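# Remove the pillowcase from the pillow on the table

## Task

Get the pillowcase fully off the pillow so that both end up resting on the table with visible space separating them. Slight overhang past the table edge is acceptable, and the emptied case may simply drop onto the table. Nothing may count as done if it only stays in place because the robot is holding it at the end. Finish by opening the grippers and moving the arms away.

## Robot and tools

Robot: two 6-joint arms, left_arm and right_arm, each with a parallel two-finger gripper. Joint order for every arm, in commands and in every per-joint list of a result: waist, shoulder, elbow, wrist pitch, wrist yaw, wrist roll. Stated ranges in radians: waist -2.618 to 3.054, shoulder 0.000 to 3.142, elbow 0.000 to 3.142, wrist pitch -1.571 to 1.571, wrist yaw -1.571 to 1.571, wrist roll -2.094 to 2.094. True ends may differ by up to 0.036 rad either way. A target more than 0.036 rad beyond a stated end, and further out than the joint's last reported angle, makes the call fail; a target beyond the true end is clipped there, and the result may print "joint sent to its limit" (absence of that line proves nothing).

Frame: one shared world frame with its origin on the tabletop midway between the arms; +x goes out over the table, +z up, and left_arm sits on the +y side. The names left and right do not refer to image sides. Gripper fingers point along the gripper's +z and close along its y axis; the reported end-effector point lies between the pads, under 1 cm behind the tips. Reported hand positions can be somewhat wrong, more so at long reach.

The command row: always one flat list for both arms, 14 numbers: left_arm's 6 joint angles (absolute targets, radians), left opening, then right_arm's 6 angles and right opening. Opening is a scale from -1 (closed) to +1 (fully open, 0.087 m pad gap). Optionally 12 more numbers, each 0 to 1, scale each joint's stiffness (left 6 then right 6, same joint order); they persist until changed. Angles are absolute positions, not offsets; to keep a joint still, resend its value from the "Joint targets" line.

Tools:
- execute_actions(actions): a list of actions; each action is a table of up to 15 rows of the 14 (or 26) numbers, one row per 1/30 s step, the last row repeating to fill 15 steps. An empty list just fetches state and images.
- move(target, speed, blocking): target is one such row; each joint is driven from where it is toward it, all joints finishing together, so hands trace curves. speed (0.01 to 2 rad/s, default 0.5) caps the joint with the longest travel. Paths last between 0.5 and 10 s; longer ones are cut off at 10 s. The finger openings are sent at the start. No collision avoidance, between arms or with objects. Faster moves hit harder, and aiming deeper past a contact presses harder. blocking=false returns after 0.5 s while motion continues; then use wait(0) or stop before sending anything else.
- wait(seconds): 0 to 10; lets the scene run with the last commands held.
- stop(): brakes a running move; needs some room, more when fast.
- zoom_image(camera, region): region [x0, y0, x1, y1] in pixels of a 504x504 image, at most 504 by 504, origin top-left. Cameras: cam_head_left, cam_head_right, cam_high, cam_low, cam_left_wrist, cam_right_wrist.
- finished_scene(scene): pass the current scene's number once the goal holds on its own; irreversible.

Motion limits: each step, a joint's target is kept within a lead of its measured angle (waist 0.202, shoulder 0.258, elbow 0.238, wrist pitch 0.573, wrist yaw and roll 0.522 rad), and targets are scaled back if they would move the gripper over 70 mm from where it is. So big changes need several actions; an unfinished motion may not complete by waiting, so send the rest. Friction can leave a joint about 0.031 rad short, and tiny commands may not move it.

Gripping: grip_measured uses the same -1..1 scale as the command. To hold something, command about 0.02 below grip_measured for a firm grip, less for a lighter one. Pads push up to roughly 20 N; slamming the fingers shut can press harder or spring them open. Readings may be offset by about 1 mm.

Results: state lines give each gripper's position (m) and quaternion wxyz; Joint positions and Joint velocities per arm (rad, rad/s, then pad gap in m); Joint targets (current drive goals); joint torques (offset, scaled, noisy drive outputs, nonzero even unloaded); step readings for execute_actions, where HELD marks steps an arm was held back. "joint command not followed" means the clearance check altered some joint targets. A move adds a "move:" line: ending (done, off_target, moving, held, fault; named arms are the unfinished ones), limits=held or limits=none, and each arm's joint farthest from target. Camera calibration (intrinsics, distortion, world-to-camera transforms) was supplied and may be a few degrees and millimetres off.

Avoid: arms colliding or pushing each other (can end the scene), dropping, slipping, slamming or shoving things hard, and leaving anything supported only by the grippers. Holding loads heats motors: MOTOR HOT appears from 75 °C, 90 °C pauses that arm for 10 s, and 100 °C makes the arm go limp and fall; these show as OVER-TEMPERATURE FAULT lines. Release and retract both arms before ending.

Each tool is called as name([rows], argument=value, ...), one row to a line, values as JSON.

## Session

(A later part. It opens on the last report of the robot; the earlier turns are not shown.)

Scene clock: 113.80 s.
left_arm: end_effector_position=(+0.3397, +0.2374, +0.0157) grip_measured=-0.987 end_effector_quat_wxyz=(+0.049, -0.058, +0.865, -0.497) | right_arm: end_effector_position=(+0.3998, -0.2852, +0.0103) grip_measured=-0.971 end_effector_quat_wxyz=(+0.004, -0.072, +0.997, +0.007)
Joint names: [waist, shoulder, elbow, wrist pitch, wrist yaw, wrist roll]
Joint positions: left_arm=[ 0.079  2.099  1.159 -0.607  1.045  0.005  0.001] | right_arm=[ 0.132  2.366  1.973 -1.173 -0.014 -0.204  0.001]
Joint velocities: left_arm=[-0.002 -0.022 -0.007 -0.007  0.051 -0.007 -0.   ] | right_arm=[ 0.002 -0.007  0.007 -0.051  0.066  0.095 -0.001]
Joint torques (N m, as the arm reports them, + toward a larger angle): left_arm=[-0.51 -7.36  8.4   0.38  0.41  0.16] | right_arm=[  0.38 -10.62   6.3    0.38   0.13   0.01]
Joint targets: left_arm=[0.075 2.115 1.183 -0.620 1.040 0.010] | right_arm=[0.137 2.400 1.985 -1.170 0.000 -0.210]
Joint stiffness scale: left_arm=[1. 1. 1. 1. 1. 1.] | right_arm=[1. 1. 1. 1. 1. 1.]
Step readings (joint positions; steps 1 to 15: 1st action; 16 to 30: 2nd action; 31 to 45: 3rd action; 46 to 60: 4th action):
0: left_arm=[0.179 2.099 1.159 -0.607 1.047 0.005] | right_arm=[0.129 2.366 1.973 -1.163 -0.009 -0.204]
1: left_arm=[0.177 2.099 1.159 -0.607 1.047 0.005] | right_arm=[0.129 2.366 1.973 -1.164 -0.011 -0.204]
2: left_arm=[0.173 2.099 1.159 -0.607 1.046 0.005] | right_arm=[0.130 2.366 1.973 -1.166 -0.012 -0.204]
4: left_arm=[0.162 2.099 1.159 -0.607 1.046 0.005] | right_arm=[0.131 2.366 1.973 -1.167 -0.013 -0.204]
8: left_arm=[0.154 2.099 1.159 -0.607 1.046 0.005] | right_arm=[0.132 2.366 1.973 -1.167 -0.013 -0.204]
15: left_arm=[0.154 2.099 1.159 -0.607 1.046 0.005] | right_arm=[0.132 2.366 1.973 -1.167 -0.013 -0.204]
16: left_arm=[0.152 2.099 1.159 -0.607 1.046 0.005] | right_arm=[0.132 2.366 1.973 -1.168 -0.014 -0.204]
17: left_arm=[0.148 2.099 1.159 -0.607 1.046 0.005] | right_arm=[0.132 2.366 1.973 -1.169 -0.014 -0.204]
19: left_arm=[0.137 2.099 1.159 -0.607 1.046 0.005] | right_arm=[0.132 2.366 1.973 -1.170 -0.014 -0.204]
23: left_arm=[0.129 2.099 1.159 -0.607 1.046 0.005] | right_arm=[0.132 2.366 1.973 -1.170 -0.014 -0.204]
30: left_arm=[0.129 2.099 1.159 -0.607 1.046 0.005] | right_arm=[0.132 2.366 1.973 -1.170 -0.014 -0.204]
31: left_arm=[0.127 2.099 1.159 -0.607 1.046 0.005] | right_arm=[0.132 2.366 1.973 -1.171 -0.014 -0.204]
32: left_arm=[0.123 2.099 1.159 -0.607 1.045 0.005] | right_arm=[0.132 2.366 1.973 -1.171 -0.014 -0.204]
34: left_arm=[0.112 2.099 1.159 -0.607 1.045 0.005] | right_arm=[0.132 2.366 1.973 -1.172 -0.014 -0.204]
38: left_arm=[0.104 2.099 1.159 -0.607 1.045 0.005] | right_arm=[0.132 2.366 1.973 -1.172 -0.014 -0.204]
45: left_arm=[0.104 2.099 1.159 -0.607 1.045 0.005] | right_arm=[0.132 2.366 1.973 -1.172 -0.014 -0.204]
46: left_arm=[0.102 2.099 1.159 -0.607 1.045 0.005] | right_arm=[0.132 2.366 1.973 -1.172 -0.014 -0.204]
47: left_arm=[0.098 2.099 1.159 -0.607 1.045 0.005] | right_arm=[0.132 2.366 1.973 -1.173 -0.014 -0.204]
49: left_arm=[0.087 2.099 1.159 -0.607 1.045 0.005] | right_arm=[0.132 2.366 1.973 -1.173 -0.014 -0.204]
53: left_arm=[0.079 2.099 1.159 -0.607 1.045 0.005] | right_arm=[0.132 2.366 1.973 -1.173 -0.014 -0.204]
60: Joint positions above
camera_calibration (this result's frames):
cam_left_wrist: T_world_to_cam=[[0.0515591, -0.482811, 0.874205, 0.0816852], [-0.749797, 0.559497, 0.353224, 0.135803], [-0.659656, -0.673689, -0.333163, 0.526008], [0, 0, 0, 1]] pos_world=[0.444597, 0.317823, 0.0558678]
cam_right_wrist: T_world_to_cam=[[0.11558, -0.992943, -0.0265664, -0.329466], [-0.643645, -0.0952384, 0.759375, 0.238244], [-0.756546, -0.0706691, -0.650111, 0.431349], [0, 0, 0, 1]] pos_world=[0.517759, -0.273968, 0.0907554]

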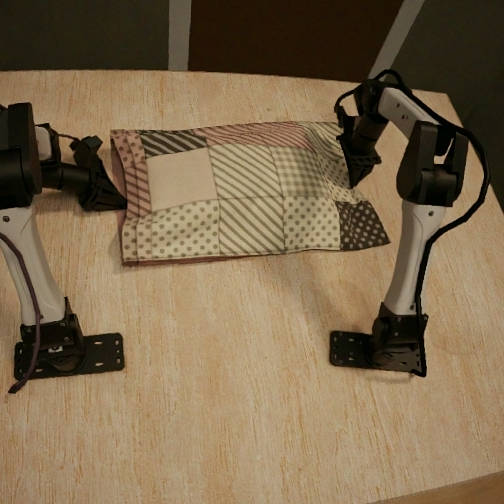

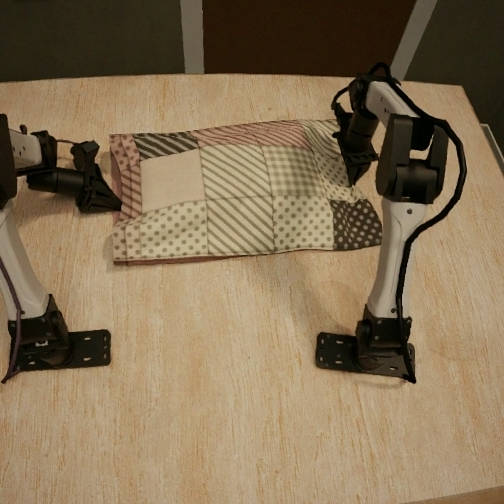

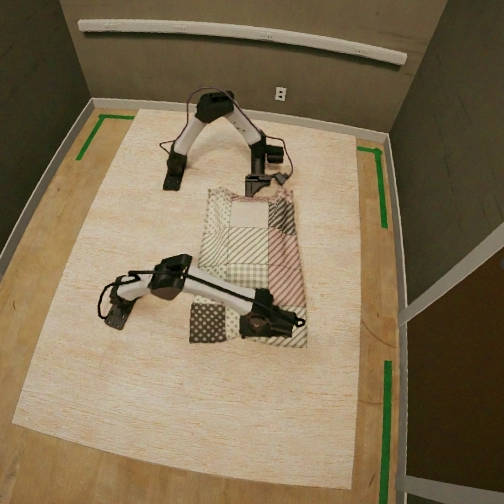

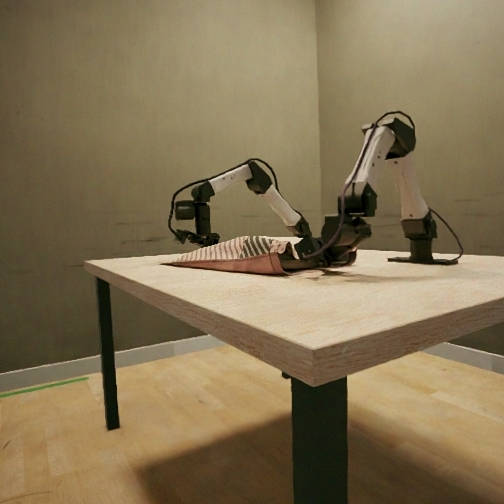

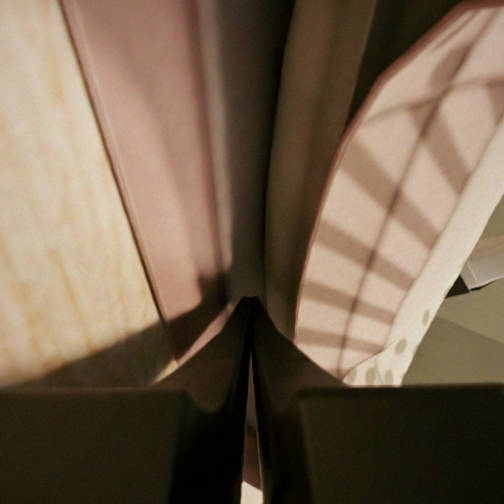

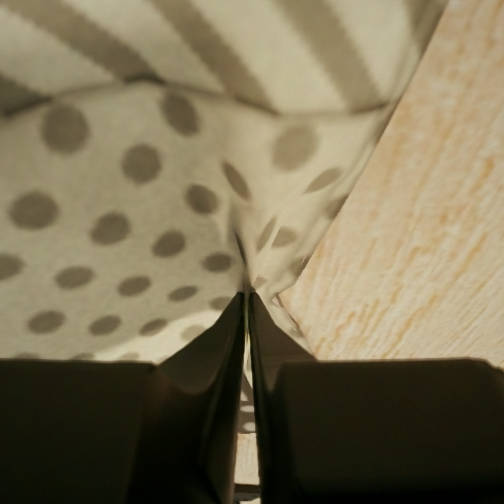

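execute_actions([
  [[0.06,2.08,1.195,-0.655,1.04,0.01,-1,0.137,2.38,1.985,-1.17,0,-0.21,-1]],
  [[0.055,2.045,1.205,-0.69,1.04,0.01,-1,0.137,2.38,1.985,-1.17,0,-0.21,-1]],
  [[0.055,2.012,1.217,-0.73,1.04,0.01,-1,0.137,2.38,1.985,-1.17,0,-0.21,-1]],
])

Scene clock: 124.93 s.
left_arm: end_effector_position=(+0.3375, +0.2321, +0.0435) grip_measured=-0.987 end_effector_quat_wxyz=(+0.043, -0.051, +0.866, -0.496) | right_arm: end_effector_position=(+0.3998, -0.2852, +0.0103) grip_measured=-0.971 end_effector_quat_wxyz=(+0.004, -0.072, +0.997, +0.007)
Joint names: [waist, shoulder, elbow, wrist pitch, wrist yaw, wrist roll]
Joint positions: left_arm=[ 0.062  2.035  1.195 -0.712  1.042  0.006  0.001] | right_arm=[ 0.132  2.366  1.973 -1.173 -0.014 -0.204  0.001]
Joint velocities: left_arm=[ 0.002 -0.002  0.017 -0.051 -0.037 -0.022 -0.001] | right_arm=[ 0.002 -0.007 -0.007 -0.007  0.066 -0.051 -0.   ]
Joint torques (N m, as the arm reports them, + toward a larger angle): left_arm=[ -0.68 -10.06   8.55   0.36   0.44   0.15] | right_arm=[  0.39 -12.18   6.26   0.38   0.12   0.01]
Joint targets: left_arm=[0.055 2.012 1.217 -0.730 1.040 0.010] | right_arm=[0.137 2.380 1.985 -1.170 -0.000 -0.210]
Joint stiffness scale: left_arm=[1. 1. 1. 1. 1. 1.] | right_arm=[1. 1. 1. 1. 1. 1.]
Step readings (joint positions; steps 1 to 15: 1st action; 16 to 30: 2nd action; 31 to 45: 3rd action):
0: left_arm=[0.079 2.099 1.159 -0.607 1.045 0.005] | right_arm=[0.132 2.366 1.973 -1.173 -0.014 -0.204]
1: left_arm=[0.078 2.099 1.161 -0.612 1.044 0.005] | right_arm=[0.132 2.366 1.973 -1.173 -0.014 -0.204]
2: left_arm=[0.076 2.099 1.164 -0.618 1.044 0.005] | right_arm=[0.132 2.366 1.973 -1.173 -0.014 -0.204]
4: left_arm=[0.070 2.099 1.170 -0.625 1.044 0.005] | right_arm=[0.132 2.366 1.973 -1.173 -0.014 -0.204]
8: left_arm=[0.066 2.099 1.172 -0.633 1.044 0.005] | right_arm=[0.132 2.366 1.973 -1.173 -0.014 -0.204]
15: left_arm=[0.066 2.099 1.172 -0.638 1.044 0.005] | right_arm=[0.132 2.366 1.973 -1.173 -0.014 -0.204]
16: left_arm=[0.066 2.097 1.173 -0.642 1.044 0.005] | right_arm=[0.132 2.366 1.973 -1.173 -0.014 -0.204]
17: left_arm=[0.065 2.092 1.173 -0.650 1.043 0.005] | right_arm=[0.132 2.366 1.973 -1.173 -0.014 -0.204]
19: left_arm=[0.063 2.079 1.177 -0.660 1.043 0.005] | right_arm=[0.132 2.366 1.973 -1.173 -0.014 -0.204]
23: left_arm=[0.062 2.067 1.184 -0.666 1.043 0.005] | right_arm=[0.132 2.366 1.973 -1.173 -0.014 -0.204]
30: left_arm=[0.062 2.067 1.184 -0.671 1.043 0.005] | right_arm=[0.132 2.366 1.973 -1.173 -0.014 -0.204]
31: left_arm=[0.062 2.065 1.184 -0.677 1.043 0.005] | right_arm=[0.132 2.366 1.973 -1.173 -0.014 -0.204]
32: left_arm=[0.062 2.060 1.186 -0.685 1.042 0.005] | right_arm=[0.132 2.366 1.973 -1.173 -0.014 -0.204]
34: left_arm=[0.062 2.047 1.189 -0.697 1.042 0.005] | right_arm=[0.132 2.366 1.973 -1.173 -0.014 -0.204]
38: left_arm=[0.062 2.035 1.195 -0.705 1.042 0.006] | right_arm=[0.132 2.366 1.973 -1.173 -0.014 -0.204]
45: Joint positions above
camera_calibration (this result's frames):
cam_left_wrist: T_world_to_cam=[[0.0464814, -0.485878, 0.87279, 0.0574057], [-0.738379, 0.571757, 0.357617, 0.12044], [-0.672782, -0.661073, -0.332186, 0.531652], [0, 0, 0, 1]] pos_world=[0.443948, 0.31049, 0.0834325]
cam_right_wrist: T_world_to_cam=[[0.11558, -0.992943, -0.0265664, -0.329466], [-0.643645, -0.0952384, 0.759375, 0.238244], [-0.756546, -0.0706691, -0.650111, 0.431349], [0, 0, 0, 1]] pos_world=[0.517759, -0.273968, 0.0907554]

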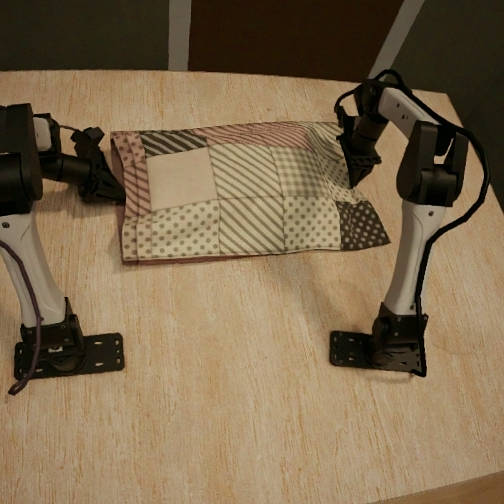

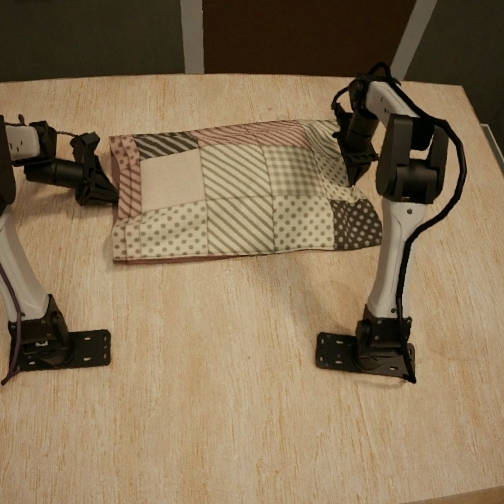

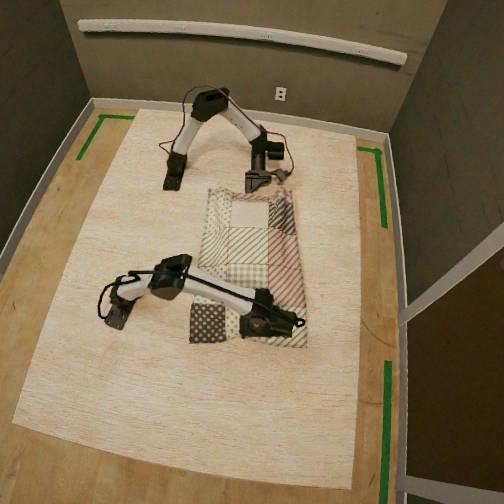

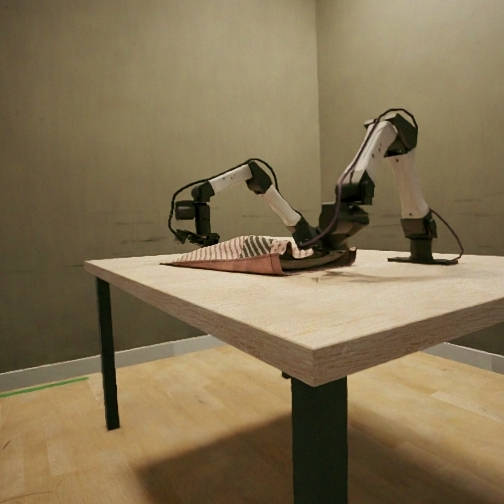

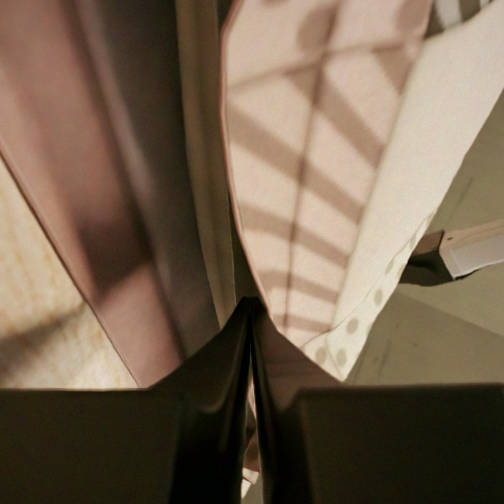

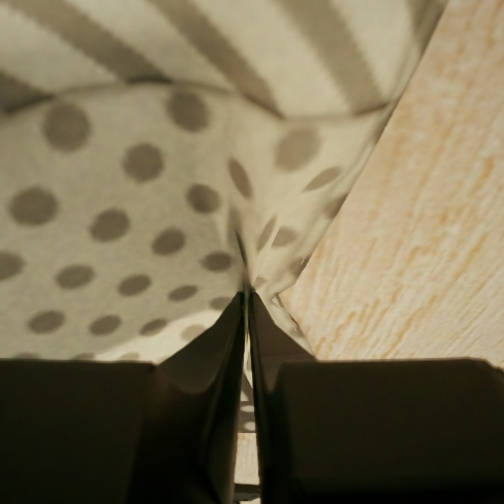

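execute_actions([
  [[0.045,2.012,1.217,-0.73,1.04,0.01,-0.6,0.137,2.38,1.985,-1.17,0,-0.21,-1]],
  [[0.04,2.012,1.217,-0.73,1.04,0.01,-0.15,0.137,2.38,1.985,-1.17,0,-0.21,-1]],
  [[0.04,2.012,1.217,-0.73,1.04,0.01,0.3,0.137,2.38,1.985,-1.17,0,-0.21,-1]],
])

Scene clock: 129.63 s.
left_arm: end_effector_position=(+0.3355, +0.2272, +0.0436) grip_measured=+0.300 end_effector_quat_wxyz=(+0.038, -0.045, +0.866, -0.496) | right_arm: end_effector_position=(+0.3998, -0.2852, +0.0103) grip_measured=-0.971 end_effector_quat_wxyz=(+0.004, -0.072, +0.997, +0.007)
Joint names: [waist, shoulder, elbow, wrist pitch, wrist yaw, wrist roll]
Joint positions: left_arm=[ 0.047  2.035  1.195 -0.714  1.042  0.006  0.057] | right_arm=[ 0.132  2.366  1.973 -1.173 -0.014 -0.204  0.001]
Joint velocities: left_arm=[ 0.002 -0.002 -0.017  0.037 -0.081 -0.007  0.001] | right_arm=[-0.007  0.002  0.017  0.007 -0.037  0.066 -0.   ]
Joint torques (N m, as the arm reports them, + toward a larger angle): left_arm=[ -0.69 -10.02   8.61   0.33   0.44   0.14] | right_arm=[  0.37 -12.15   6.28   0.38   0.13   0.  ]
Joint targets: left_arm=[0.040 2.012 1.217 -0.730 1.040 0.010] | right_arm=[0.137 2.380 1.985 -1.170 -0.000 -0.210]
Joint stiffness scale: left_arm=[1. 1. 1. 1. 1. 1.] | right_arm=[1. 1. 1. 1. 1. 1.]
Step readings (joint positions; steps 1 to 15: 1st action; 16 to 30: 2nd action; 31 to 45: 3rd action):
0: left_arm=[0.062 2.035 1.195 -0.713 1.042 0.006] | right_arm=[0.132 2.366 1.973 -1.173 -0.014 -0.204]
1: left_arm=[0.061 2.035 1.195 -0.713 1.042 0.006] | right_arm=[0.132 2.366 1.973 -1.173 -0.014 -0.204]
2: left_arm=[0.060 2.035 1.195 -0.713 1.042 0.006] | right_arm=[0.132 2.366 1.973 -1.173 -0.014 -0.204]
4: left_arm=[0.055 2.035 1.195 -0.714 1.042 0.006] | right_arm=[0.132 2.366 1.973 -1.173 -0.014 -0.204]
8: left_arm=[0.052 2.035 1.195 -0.714 1.042 0.006] | right_arm=[0.132 2.366 1.973 -1.173 -0.014 -0.204]
15: left_arm=[0.052 2.035 1.195 -0.714 1.042 0.006] | right_arm=[0.132 2.366 1.973 -1.173 -0.014 -0.204]
16: left_arm=[0.051 2.035 1.195 -0.714 1.042 0.006] | right_arm=[0.132 2.366 1.973 -1.173 -0.014 -0.204]
17: left_arm=[0.051 2.035 1.195 -0.714 1.042 0.006] | right_arm=[0.132 2.366 1.973 -1.173 -0.014 -0.204]
19: left_arm=[0.049 2.035 1.195 -0.714 1.042 0.006] | right_arm=[0.132 2.366 1.973 -1.173 -0.014 -0.204]
23: left_arm=[0.047 2.035 1.195 -0.714 1.042 0.006] | right_arm=[0.132 2.366 1.973 -1.173 -0.014 -0.204]
30: left_arm=[0.047 2.035 1.195 -0.714 1.042 0.006] | right_arm=[0.132 2.366 1.973 -1.173 -0.014 -0.204]
31: left_arm=[0.047 2.035 1.195 -0.714 1.042 0.006] | right_arm=[0.132 2.366 1.973 -1.173 -0.014 -0.204]
32: left_arm=[0.047 2.035 1.195 -0.714 1.042 0.006] | right_arm=[0.132 2.366 1.973 -1.173 -0.014 -0.204]
34: left_arm=[0.047 2.035 1.195 -0.714 1.042 0.006] | right_arm=[0.132 2.366 1.973 -1.173 -0.014 -0.204]
38: left_arm=[0.047 2.035 1.195 -0.714 1.042 0.006] | right_arm=[0.132 2.366 1.973 -1.173 -0.014 -0.204]
45: Joint positions above
camera_calibration (this result's frames):
cam_left_wrist: T_world_to_cam=[[0.0409007, -0.486316, 0.872825, 0.057039], [-0.729113, 0.58276, 0.358866, 0.116084], [-0.68317, -0.651066, -0.330744, 0.528289], [0, 0, 0, 1]] pos_world=[0.443217, 0.304041, 0.0832851]
cam_right_wrist: T_world_to_cam=[[0.11558, -0.992943, -0.0265664, -0.329466], [-0.643645, -0.0952384, 0.759375, 0.238244], [-0.756546, -0.0706691, -0.650111, 0.431349], [0, 0, 0, 1]] pos_world=[0.517759, -0.273968, 0.0907554]

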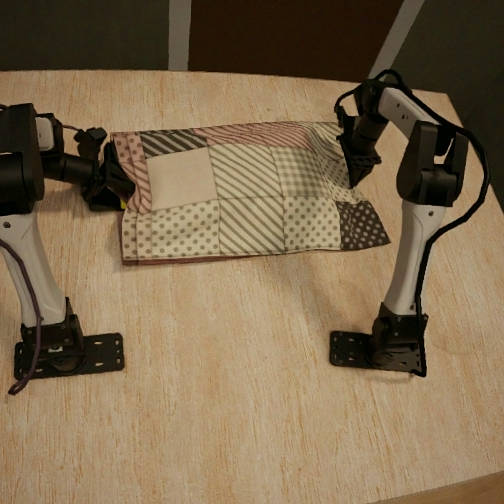

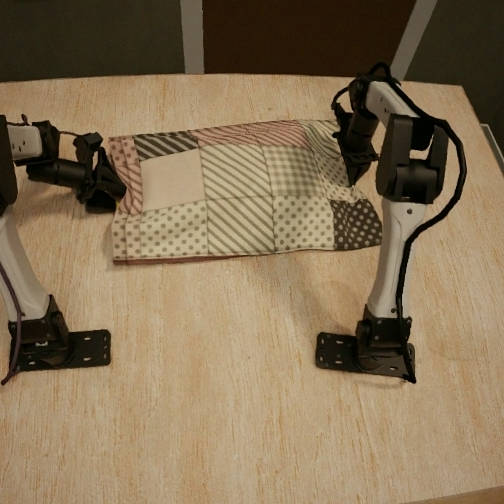

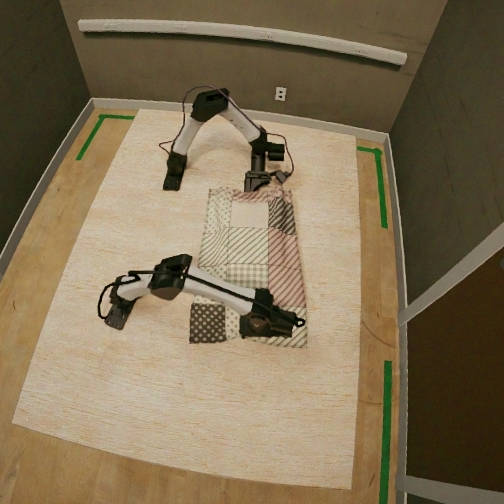

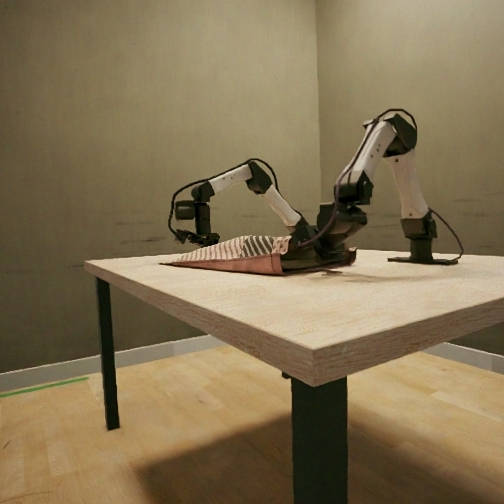

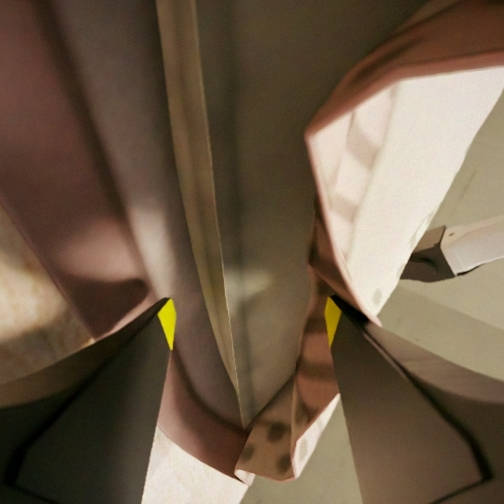

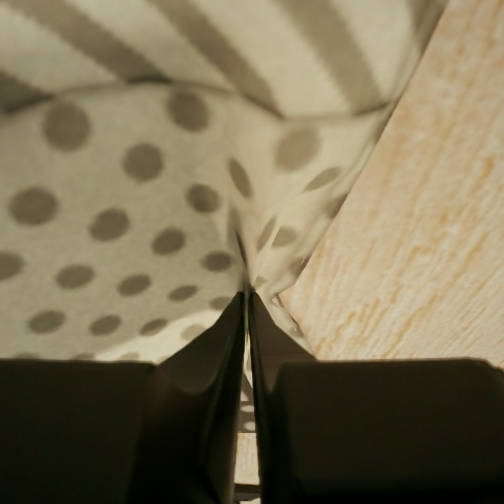

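Excellent. Advance onto the pillow edge.

move(target=[-0.09,2.012,1.217,-0.73,1.04,0.01,0.3,0.137,2.38,1.985,-1.17,0,-0.21,-1], speed=0.1)

Scene clock: 133.40 s.
left_arm: end_effector_position=(+0.3185, +0.1875, +0.0430) grip_measured=+0.300 end_effector_quat_wxyz=(+0.007, +0.010, +0.868, -0.496) | right_arm: end_effector_position=(+0.3997, -0.2850, +0.0103) grip_measured=-0.971 end_effector_quat_wxyz=(+0.004, -0.072, +0.997, +0.007)
Joint names: [waist, shoulder, elbow, wrist pitch, wrist yaw, wrist roll]
Joint positions: left_arm=[-0.08   2.035  1.195 -0.714  1.038  0.006  0.057] | right_arm=[ 0.132  2.366  1.973 -1.173 -0.015 -0.204  0.001]
Joint velocities: left_arm=[-0.002 -0.002  0.017 -0.095 -0.051 -0.007  0.   ] | right_arm=[-0.002 -0.022  0.007 -0.037 -0.022  0.037 -0.   ]
Joint torques (N m, as the arm reports them, + toward a larger angle): left_arm=[ -0.99 -10.     8.6    0.34   0.47   0.14] | right_arm=[  0.34 -12.19   6.27   0.38   0.13   0.  ]
Joint targets: left_arm=[-0.090 2.012 1.217 -0.730 1.040 0.010] | right_arm=[0.137 2.380 1.985 -1.170 -0.000 -0.210]
Joint stiffness scale: left_arm=[1. 1. 1. 1. 1. 1.] | right_arm=[1. 1. 1. 1. 1. 1.]
move: off_target (left_arm); limits=none; left_arm: farthest joint: the shoulder, 0.023 radians from its target (0.023 radians at the start); right_arm: farthest joint: the wrist yaw, 0.015 radians from its target (0.014 radians at the start)
camera_calibration (this result's frames):
cam_left_wrist: T_world_to_cam=[[-0.0210812, -0.491237, 0.870771, 0.0597479], [-0.649317, 0.669004, 0.361693, 0.0853013], [-0.760226, -0.557781, -0.333072, 0.497764], [0, 0, 0, 1]] pos_world=[0.43506, 0.249927, 0.0829116]
cam_right_wrist: T_world_to_cam=[[0.115578, -0.99291, -0.0277593, -0.329229], [-0.643407, -0.0961273, 0.759465, 0.237854], [-0.756749, -0.0699166, -0.649956, 0.4316], [0, 0, 0, 1]] pos_world=[0.517701, -0.273855, 0.0907398]

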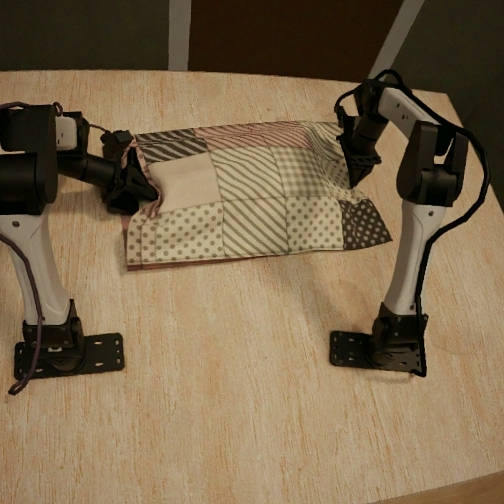

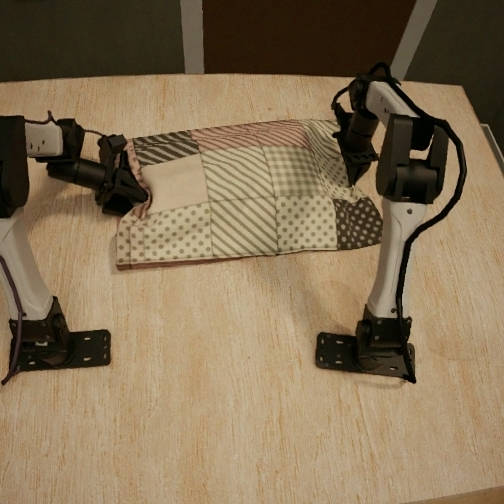

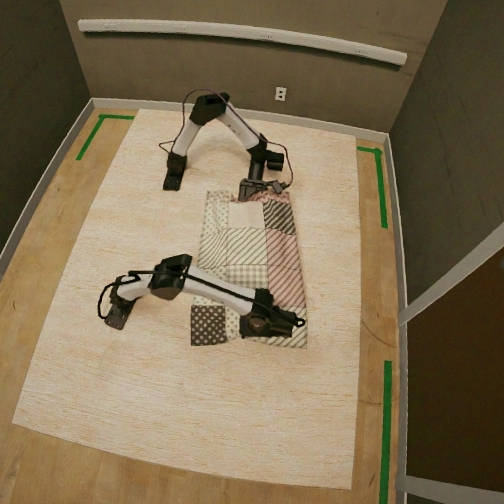

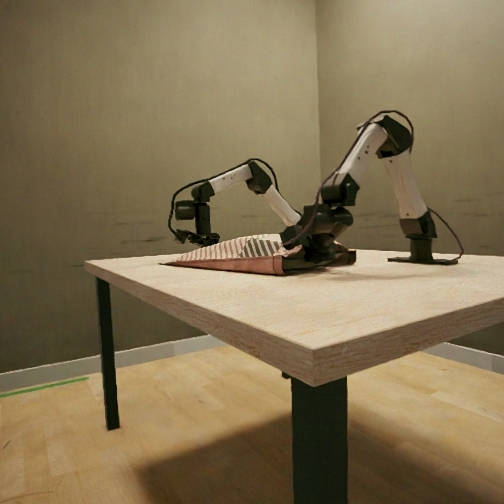

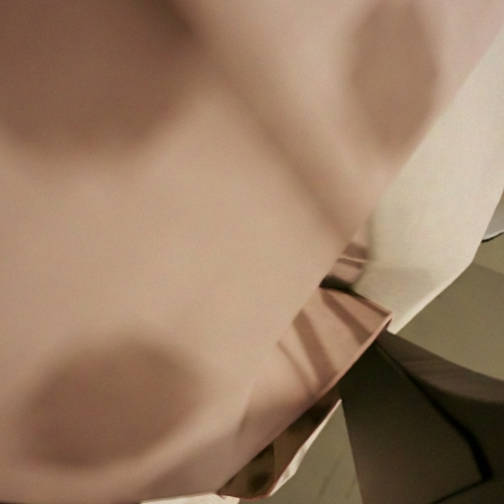

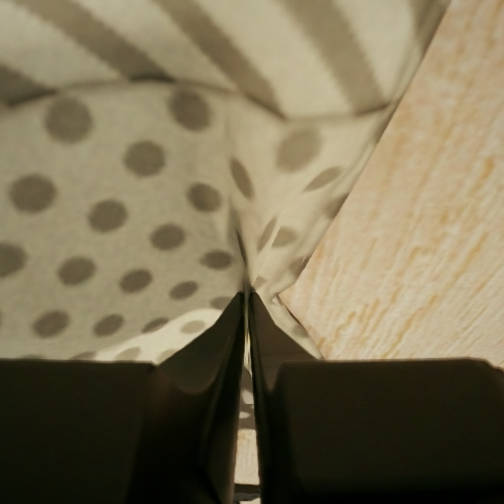

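execute_actions([
  [[-0.10,2.012,1.217,-0.73,1.04,0.01,-0.1,0.137,2.38,1.985,-1.17,0,-0.21,-1]],
  [[-0.10,2.012,1.217,-0.73,1.04,0.01,-0.5,0.137,2.38,1.985,-1.17,0,-0.21,-1]],
  [[-0.10,2.012,1.217,-0.73,1.04,0.01,-0.8,0.137,2.38,1.985,-1.17,0,-0.21,-1]],
  [[-0.10,2.012,1.217,-0.73,1.04,0.01,-1,0.137,2.38,1.985,-1.17,0,-0.21,-1]],
])

move(target=[0.12,2.012,1.217,-0.73,1.04,0.01,-1,0.137,2.38,1.985,-1.17,0,-0.21,-1], speed=0.12)

Scene clock: 141.10 s.
left_arm: end_effector_position=(+0.3163, +0.1840, +0.0428) grip_measured=-0.935 end_effector_quat_wxyz=(+0.003, +0.015, +0.869, -0.495) | right_arm: end_effector_position=(+0.3997, -0.2850, +0.0103) grip_measured=-0.971 end_effector_quat_wxyz=(+0.004, -0.072, +0.997, +0.007)
Joint names: [waist, shoulder, elbow, wrist pitch, wrist yaw, wrist roll]
Joint positions: left_arm=[-0.092  2.035  1.195 -0.717  1.036  0.007  0.003] | right_arm=[ 0.132  2.366  1.973 -1.173 -0.015 -0.204  0.001]
Joint velocities: left_arm=[-0.007 -0.007 -0.002  0.022 -0.081  0.037 -0.   ] | right_arm=[-0.002 -0.012  0.007 -0.051 -0.022 -0.037 -0.   ]
Joint torques (N m, as the arm reports them, + toward a larger angle): left_arm=[-0.82 -9.98  8.64  0.36  0.49  0.13] | right_arm=[  0.37 -12.14   6.24   0.38   0.14   0.  ]
Joint targets: left_arm=[-0.100 2.012 1.217 -0.730 1.040 0.010] | right_arm=[0.137 2.380 1.985 -1.170 -0.000 -0.210]
Joint stiffness scale: left_arm=[1. 1. 1. 1. 1. 1.] | right_arm=[1. 1. 1. 1. 1. 1.]
Step readings (joint positions; steps 1 to 15: 1st action; 16 to 30: 2nd action; 31 to 45: 3rd action; 46 to 60: 4th action):
0: left_arm=[-0.080 2.035 1.195 -0.714 1.038 0.006] | right_arm=[0.132 2.366 1.973 -1.173 -0.015 -0.204]
1: left_arm=[-0.081 2.035 1.195 -0.714 1.037 0.006] | right_arm=[0.132 2.366 1.973 -1.173 -0.015 -0.204]
2: left_arm=[-0.082 2.035 1.195 -0.714 1.037 0.006] | right_arm=[0.132 2.366 1.973 -1.173 -0.015 -0.204]
4: left_arm=[-0.088 2.035 1.195 -0.714 1.037 0.006] | right_arm=[0.132 2.366 1.973 -1.173 -0.015 -0.204]
8: left_arm=[-0.092 2.035 1.195 -0.714 1.037 0.007] | right_arm=[0.132 2.366 1.973 -1.173 -0.015 -0.204]
15: left_arm=[-0.092 2.035 1.195 -0.714 1.037 0.007] | right_arm=[0.132 2.366 1.973 -1.173 -0.015 -0.204]
16: left_arm=[-0.092 2.035 1.195 -0.714 1.037 0.007] | right_arm=[0.132 2.366 1.973 -1.173 -0.015 -0.204]
17: left_arm=[-0.092 2.035 1.195 -0.714 1.037 0.007] | right_arm=[0.132 2.366 1.973 -1.173 -0.015 -0.204]
19: left_arm=[-0.092 2.035 1.195 -0.714 1.037 0.007] | right_arm=[0.132 2.366 1.973 -1.173 -0.015 -0.204]
23: left_arm=[-0.092 2.035 1.195 -0.714 1.037 0.007] | right_arm=[0.132 2.366 1.973 -1.173 -0.015 -0.204]
30: left_arm=[-0.092 2.035 1.195 -0.714 1.037 0.007] | right_arm=[0.132 2.366 1.973 -1.173 -0.015 -0.204]
31: left_arm=[-0.092 2.035 1.195 -0.714 1.036 0.007] | right_arm=[0.132 2.366 1.973 -1.173 -0.015 -0.204]
32: left_arm=[-0.092 2.035 1.195 -0.714 1.036 0.007] | right_arm=[0.132 2.366 1.973 -1.173 -0.015 -0.204]
34: left_arm=[-0.092 2.035 1.195 -0.715 1.036 0.007] | right_arm=[0.132 2.366 1.973 -1.173 -0.015 -0.204]
38: left_arm=[-0.092 2.035 1.195 -0.715 1.036 0.007] | right_arm=[0.132 2.366 1.973 -1.173 -0.015 -0.204]
45: left_arm=[-0.092 2.035 1.195 -0.715 1.036 0.007] | right_arm=[0.132 2.366 1.973 -1.173 -0.015 -0.204]
46: left_arm=[-0.092 2.035 1.195 -0.716 1.036 0.007] | right_arm=[0.132 2.366 1.973 -1.173 -0.015 -0.204]
47: left_arm=[-0.092 2.035 1.195 -0.717 1.036 0.007] | right_arm=[0.132 2.366 1.973 -1.173 -0.015 -0.204]
49: left_arm=[-0.092 2.035 1.195 -0.717 1.036 0.007] | right_arm=[0.132 2.366 1.973 -1.173 -0.015 -0.204]
53: left_arm=[-0.092 2.035 1.195 -0.717 1.036 0.007] | right_arm=[0.132 2.366 1.973 -1.173 -0.015 -0.204]
60: Joint positions above
camera_calibration (this result's frames):
cam_left_wrist: T_world_to_cam=[[-0.0260508, -0.491964, 0.870226, 0.0598298], [-0.640513, 0.676571, 0.363311, 0.0819964], [-0.767505, -0.547926, -0.332734, 0.494582], [0, 0, 0, 1]] pos_world=[0.433673, 0.244952, 0.0827089]
cam_right_wrist: T_world_to_cam=[[0.115578, -0.99291, -0.0277593, -0.329229], [-0.643407, -0.0961273, 0.759465, 0.237854], [-0.756749, -0.0699166, -0.649956, 0.4316], [0, 0, 0, 1]] pos_world=[0.517701, -0.273855, 0.0907398]

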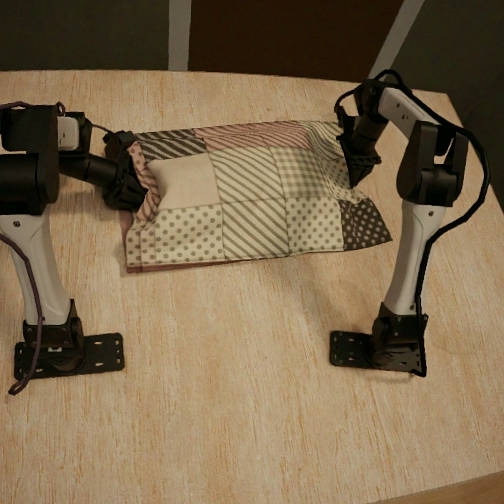

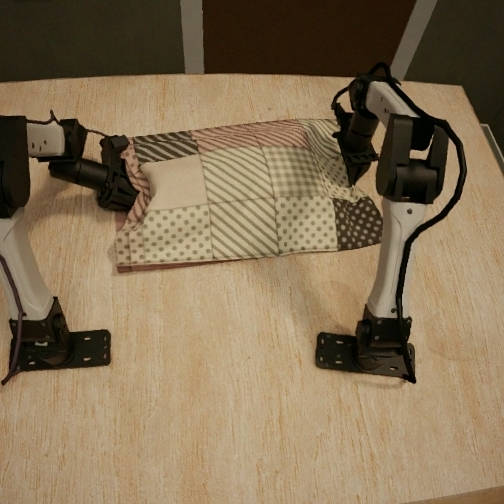

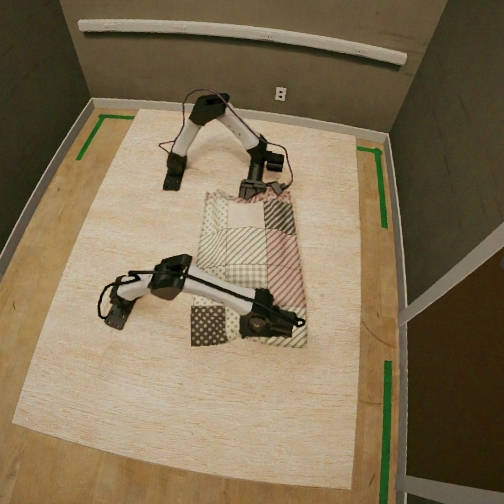

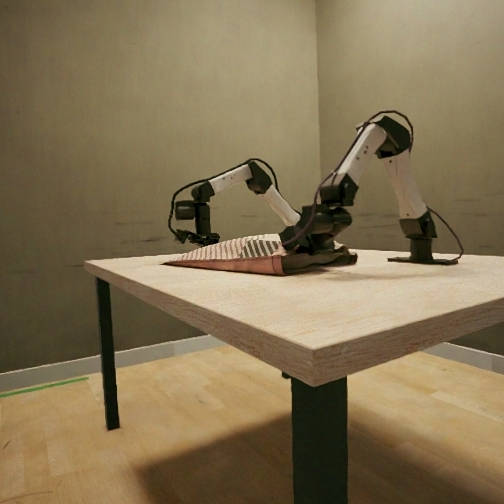

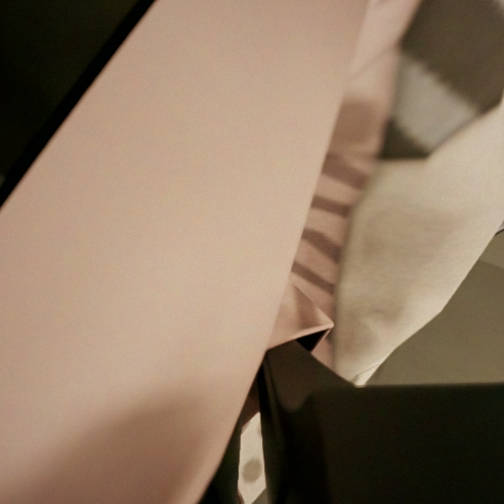

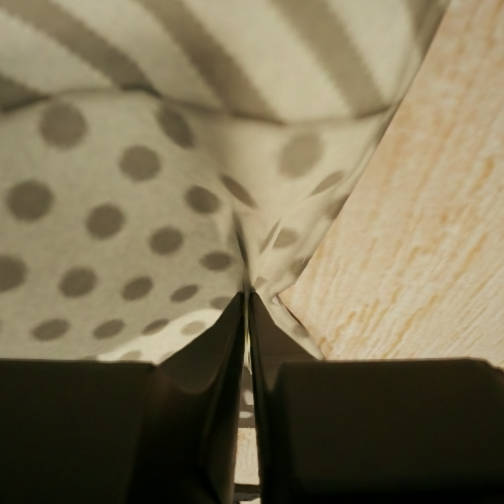

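Scene clock: 143.20 s.
left_arm: end_effector_position=(+0.3398, +0.2457, +0.0444) grip_measured=-0.935 end_effector_quat_wxyz=(+0.048, -0.073, +0.864, -0.496) | right_arm: end_effector_position=(+0.3997, -0.2850, +0.0103) grip_measured=-0.971 end_effector_quat_wxyz=(+0.004, -0.072, +0.997, +0.007)
Joint names: [waist, shoulder, elbow, wrist pitch, wrist yaw, wrist roll]
Joint positions: left_arm=[ 0.106  2.035  1.195 -0.725  1.044  0.007  0.003] | right_arm=[ 0.132  2.366  1.973 -1.173 -0.015 -0.204  0.001]
Joint velocities: left_arm=[ 0.002  0.007 -0.012  0.022  0.007 -0.022  0.002] | right_arm=[-0.002  0.007 -0.002  0.037 -0.066  0.007  0.   ]
Joint torques (N m, as the arm reports them, + toward a larger angle): left_arm=[  1.24 -10.     8.6    0.45   0.4    0.13] | right_arm=[  0.36 -12.15   6.31   0.39   0.14   0.01]
Joint targets: left_arm=[0.120 2.012 1.217 -0.730 1.040 0.010] | right_arm=[0.137 2.380 1.985 -1.170 0.000 -0.210]
Joint stiffness scale: left_arm=[1. 1. 1. 1. 1. 1.] | right_arm=[1. 1. 1. 1. 1. 1.]
move: off_target (left_arm); limits=none; left_arm: farthest joint: the shoulder, 0.023 radians from its target (0.023 radians at the start); right_arm: farthest joint: the wrist yaw, 0.015 radians from its target (0.015 radians at the start)
camera_calibration (this result's frames):
cam_left_wrist: T_world_to_cam=[[0.0771081, -0.479303, 0.874256, 0.0510792], [-0.758005, 0.541438, 0.363693, 0.127867], [-0.647675, -0.690734, -0.321565, 0.540809], [0, 0, 0, 1]] pos_world=[0.443253, 0.328805, 0.0827441]
cam_right_wrist: T_world_to_cam=[[0.115578, -0.99291, -0.0277593, -0.329229], [-0.643407, -0.0961273, 0.759465, 0.237854], [-0.756749, -0.0699166, -0.649956, 0.4316], [0, 0, 0, 1]] pos_world=[0.517701, -0.273855, 0.0907398]

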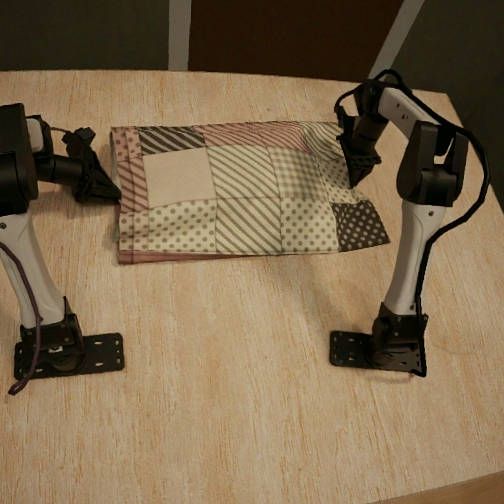

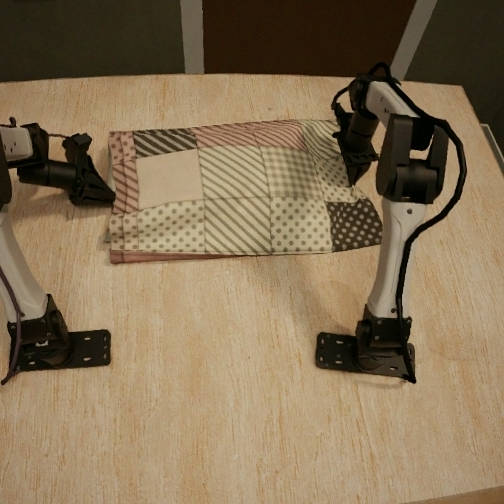

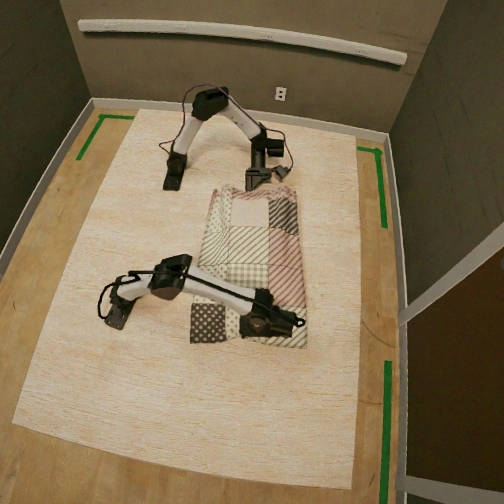

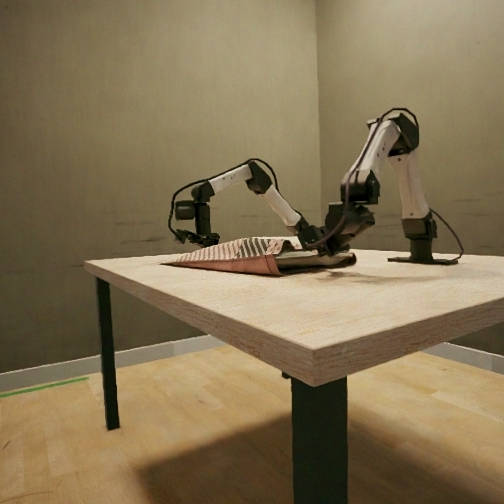

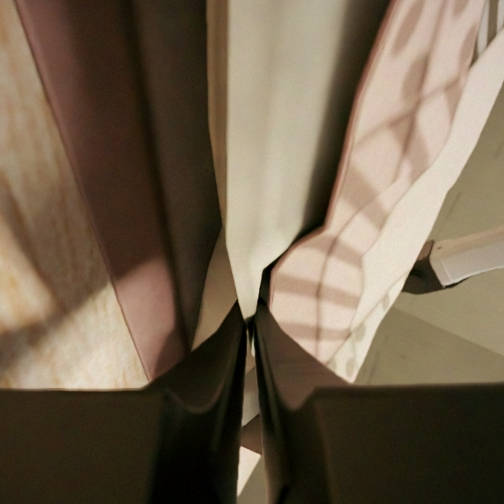

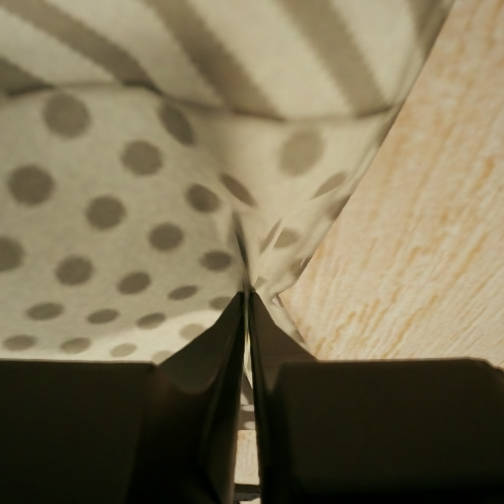

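move(target=[0.35,2.012,1.217,-0.73,1.04,0.01,-1,-0.22,2.37,2.07,-1.0,0,-0.42,-1], speed=0.12)

Scene clock: 162.47 s.
left_arm: end_effector_position=(+0.3512, +0.3197, +0.0463) grip_measured=-0.935 end_effector_quat_wxyz=(+0.100, -0.172, +0.847, -0.493) | right_arm: end_effector_position=(+0.4180, -0.4355, +0.0249) grip_measured=-0.971 end_effector_quat_wxyz=(+0.104, -0.011, +0.995, -0.009)
Joint names: [waist, shoulder, elbow, wrist pitch, wrist yaw, wrist roll]
Joint positions: left_arm=[ 0.331  2.035  1.195 -0.737  1.053  0.007  0.003] | right_arm=[-0.192  2.366  2.043 -1.05  -0.063 -0.398  0.001]
Joint velocities: left_arm=[-0.002  0.022  0.002  0.051  0.037  0.007 -0.001] | right_arm=[ 0.002  0.002 -0.007 -0.007  0.022 -0.037  0.   ]
Joint torques (N m, as the arm reports them, + toward a larger angle): left_arm=[ 1.94 -9.98  8.57  0.55  0.33  0.13] | right_arm=[ -2.52 -13.34   7.63   1.17   0.7   -0.13]
Joint targets: left_arm=[0.350 2.012 1.217 -0.730 1.040 0.010] | right_arm=[-0.220 2.370 2.070 -1.000 0.000 -0.420]
Joint stiffness scale: left_arm=[1. 1. 1. 1. 1. 1.] | right_arm=[1. 1. 1. 1. 1. 1.]
move: off_target (left_arm, right_arm); limits=none; left_arm: farthest joint: the shoulder, 0.023 radians from its target (0.023 radians at the start); right_arm: farthest joint: the wrist yaw, 0.063 radians from its target (0.015 radians at the start)
camera_calibration (this result's frames):
cam_left_wrist: T_world_to_cam=[[0.188957, -0.438731, 0.878527, 0.0316179], [-0.856887, 0.363298, 0.365731, 0.187364], [-0.479624, -0.821906, -0.307296, 0.582195], [0, 0, 0, 1]] pos_world=[0.43381, 0.424312, 0.0826042]
cam_right_wrist: T_world_to_cam=[[-0.00598472, -0.999982, 0.000446649, -0.43334], [-0.788129, 0.00499173, 0.61549, 0.332164], [-0.615482, 0.00333152, -0.788144, 0.420653], [0, 0, 0, 1]] pos_world=[0.518099, -0.436392, 0.127285]

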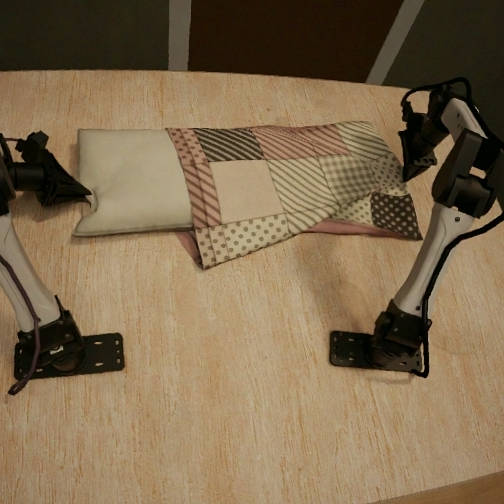

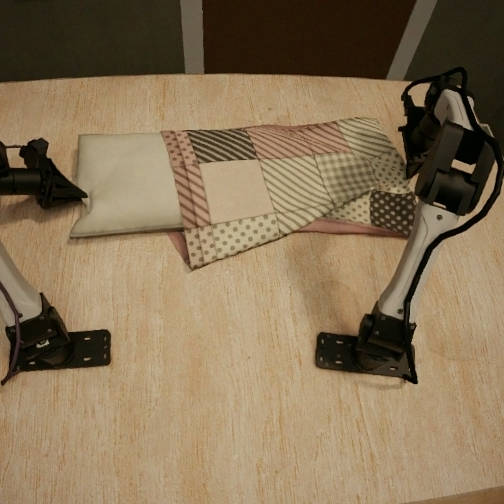

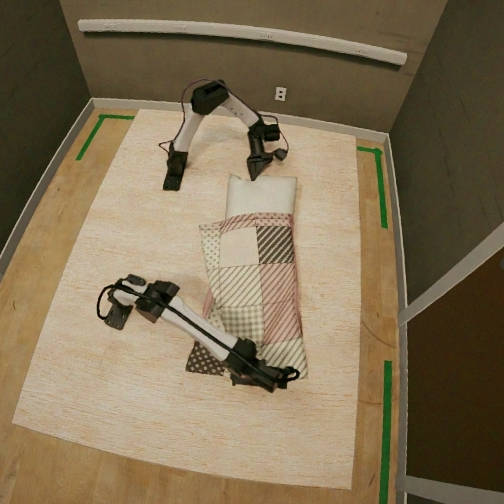

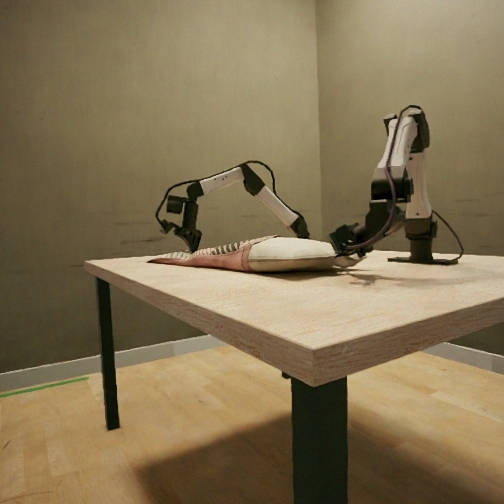

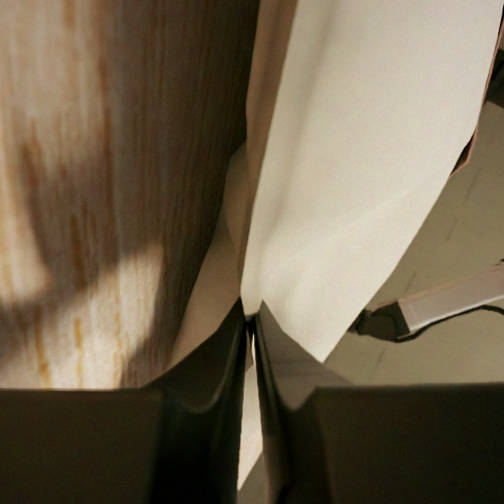

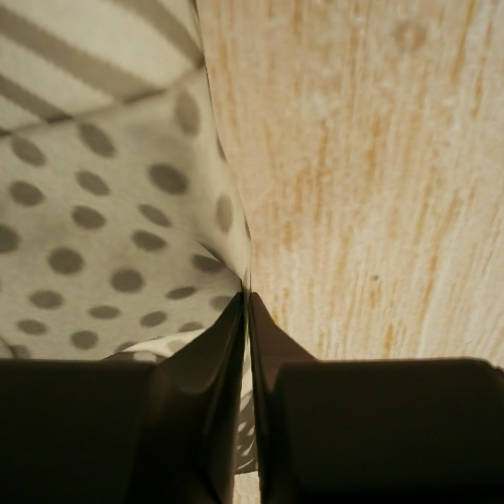

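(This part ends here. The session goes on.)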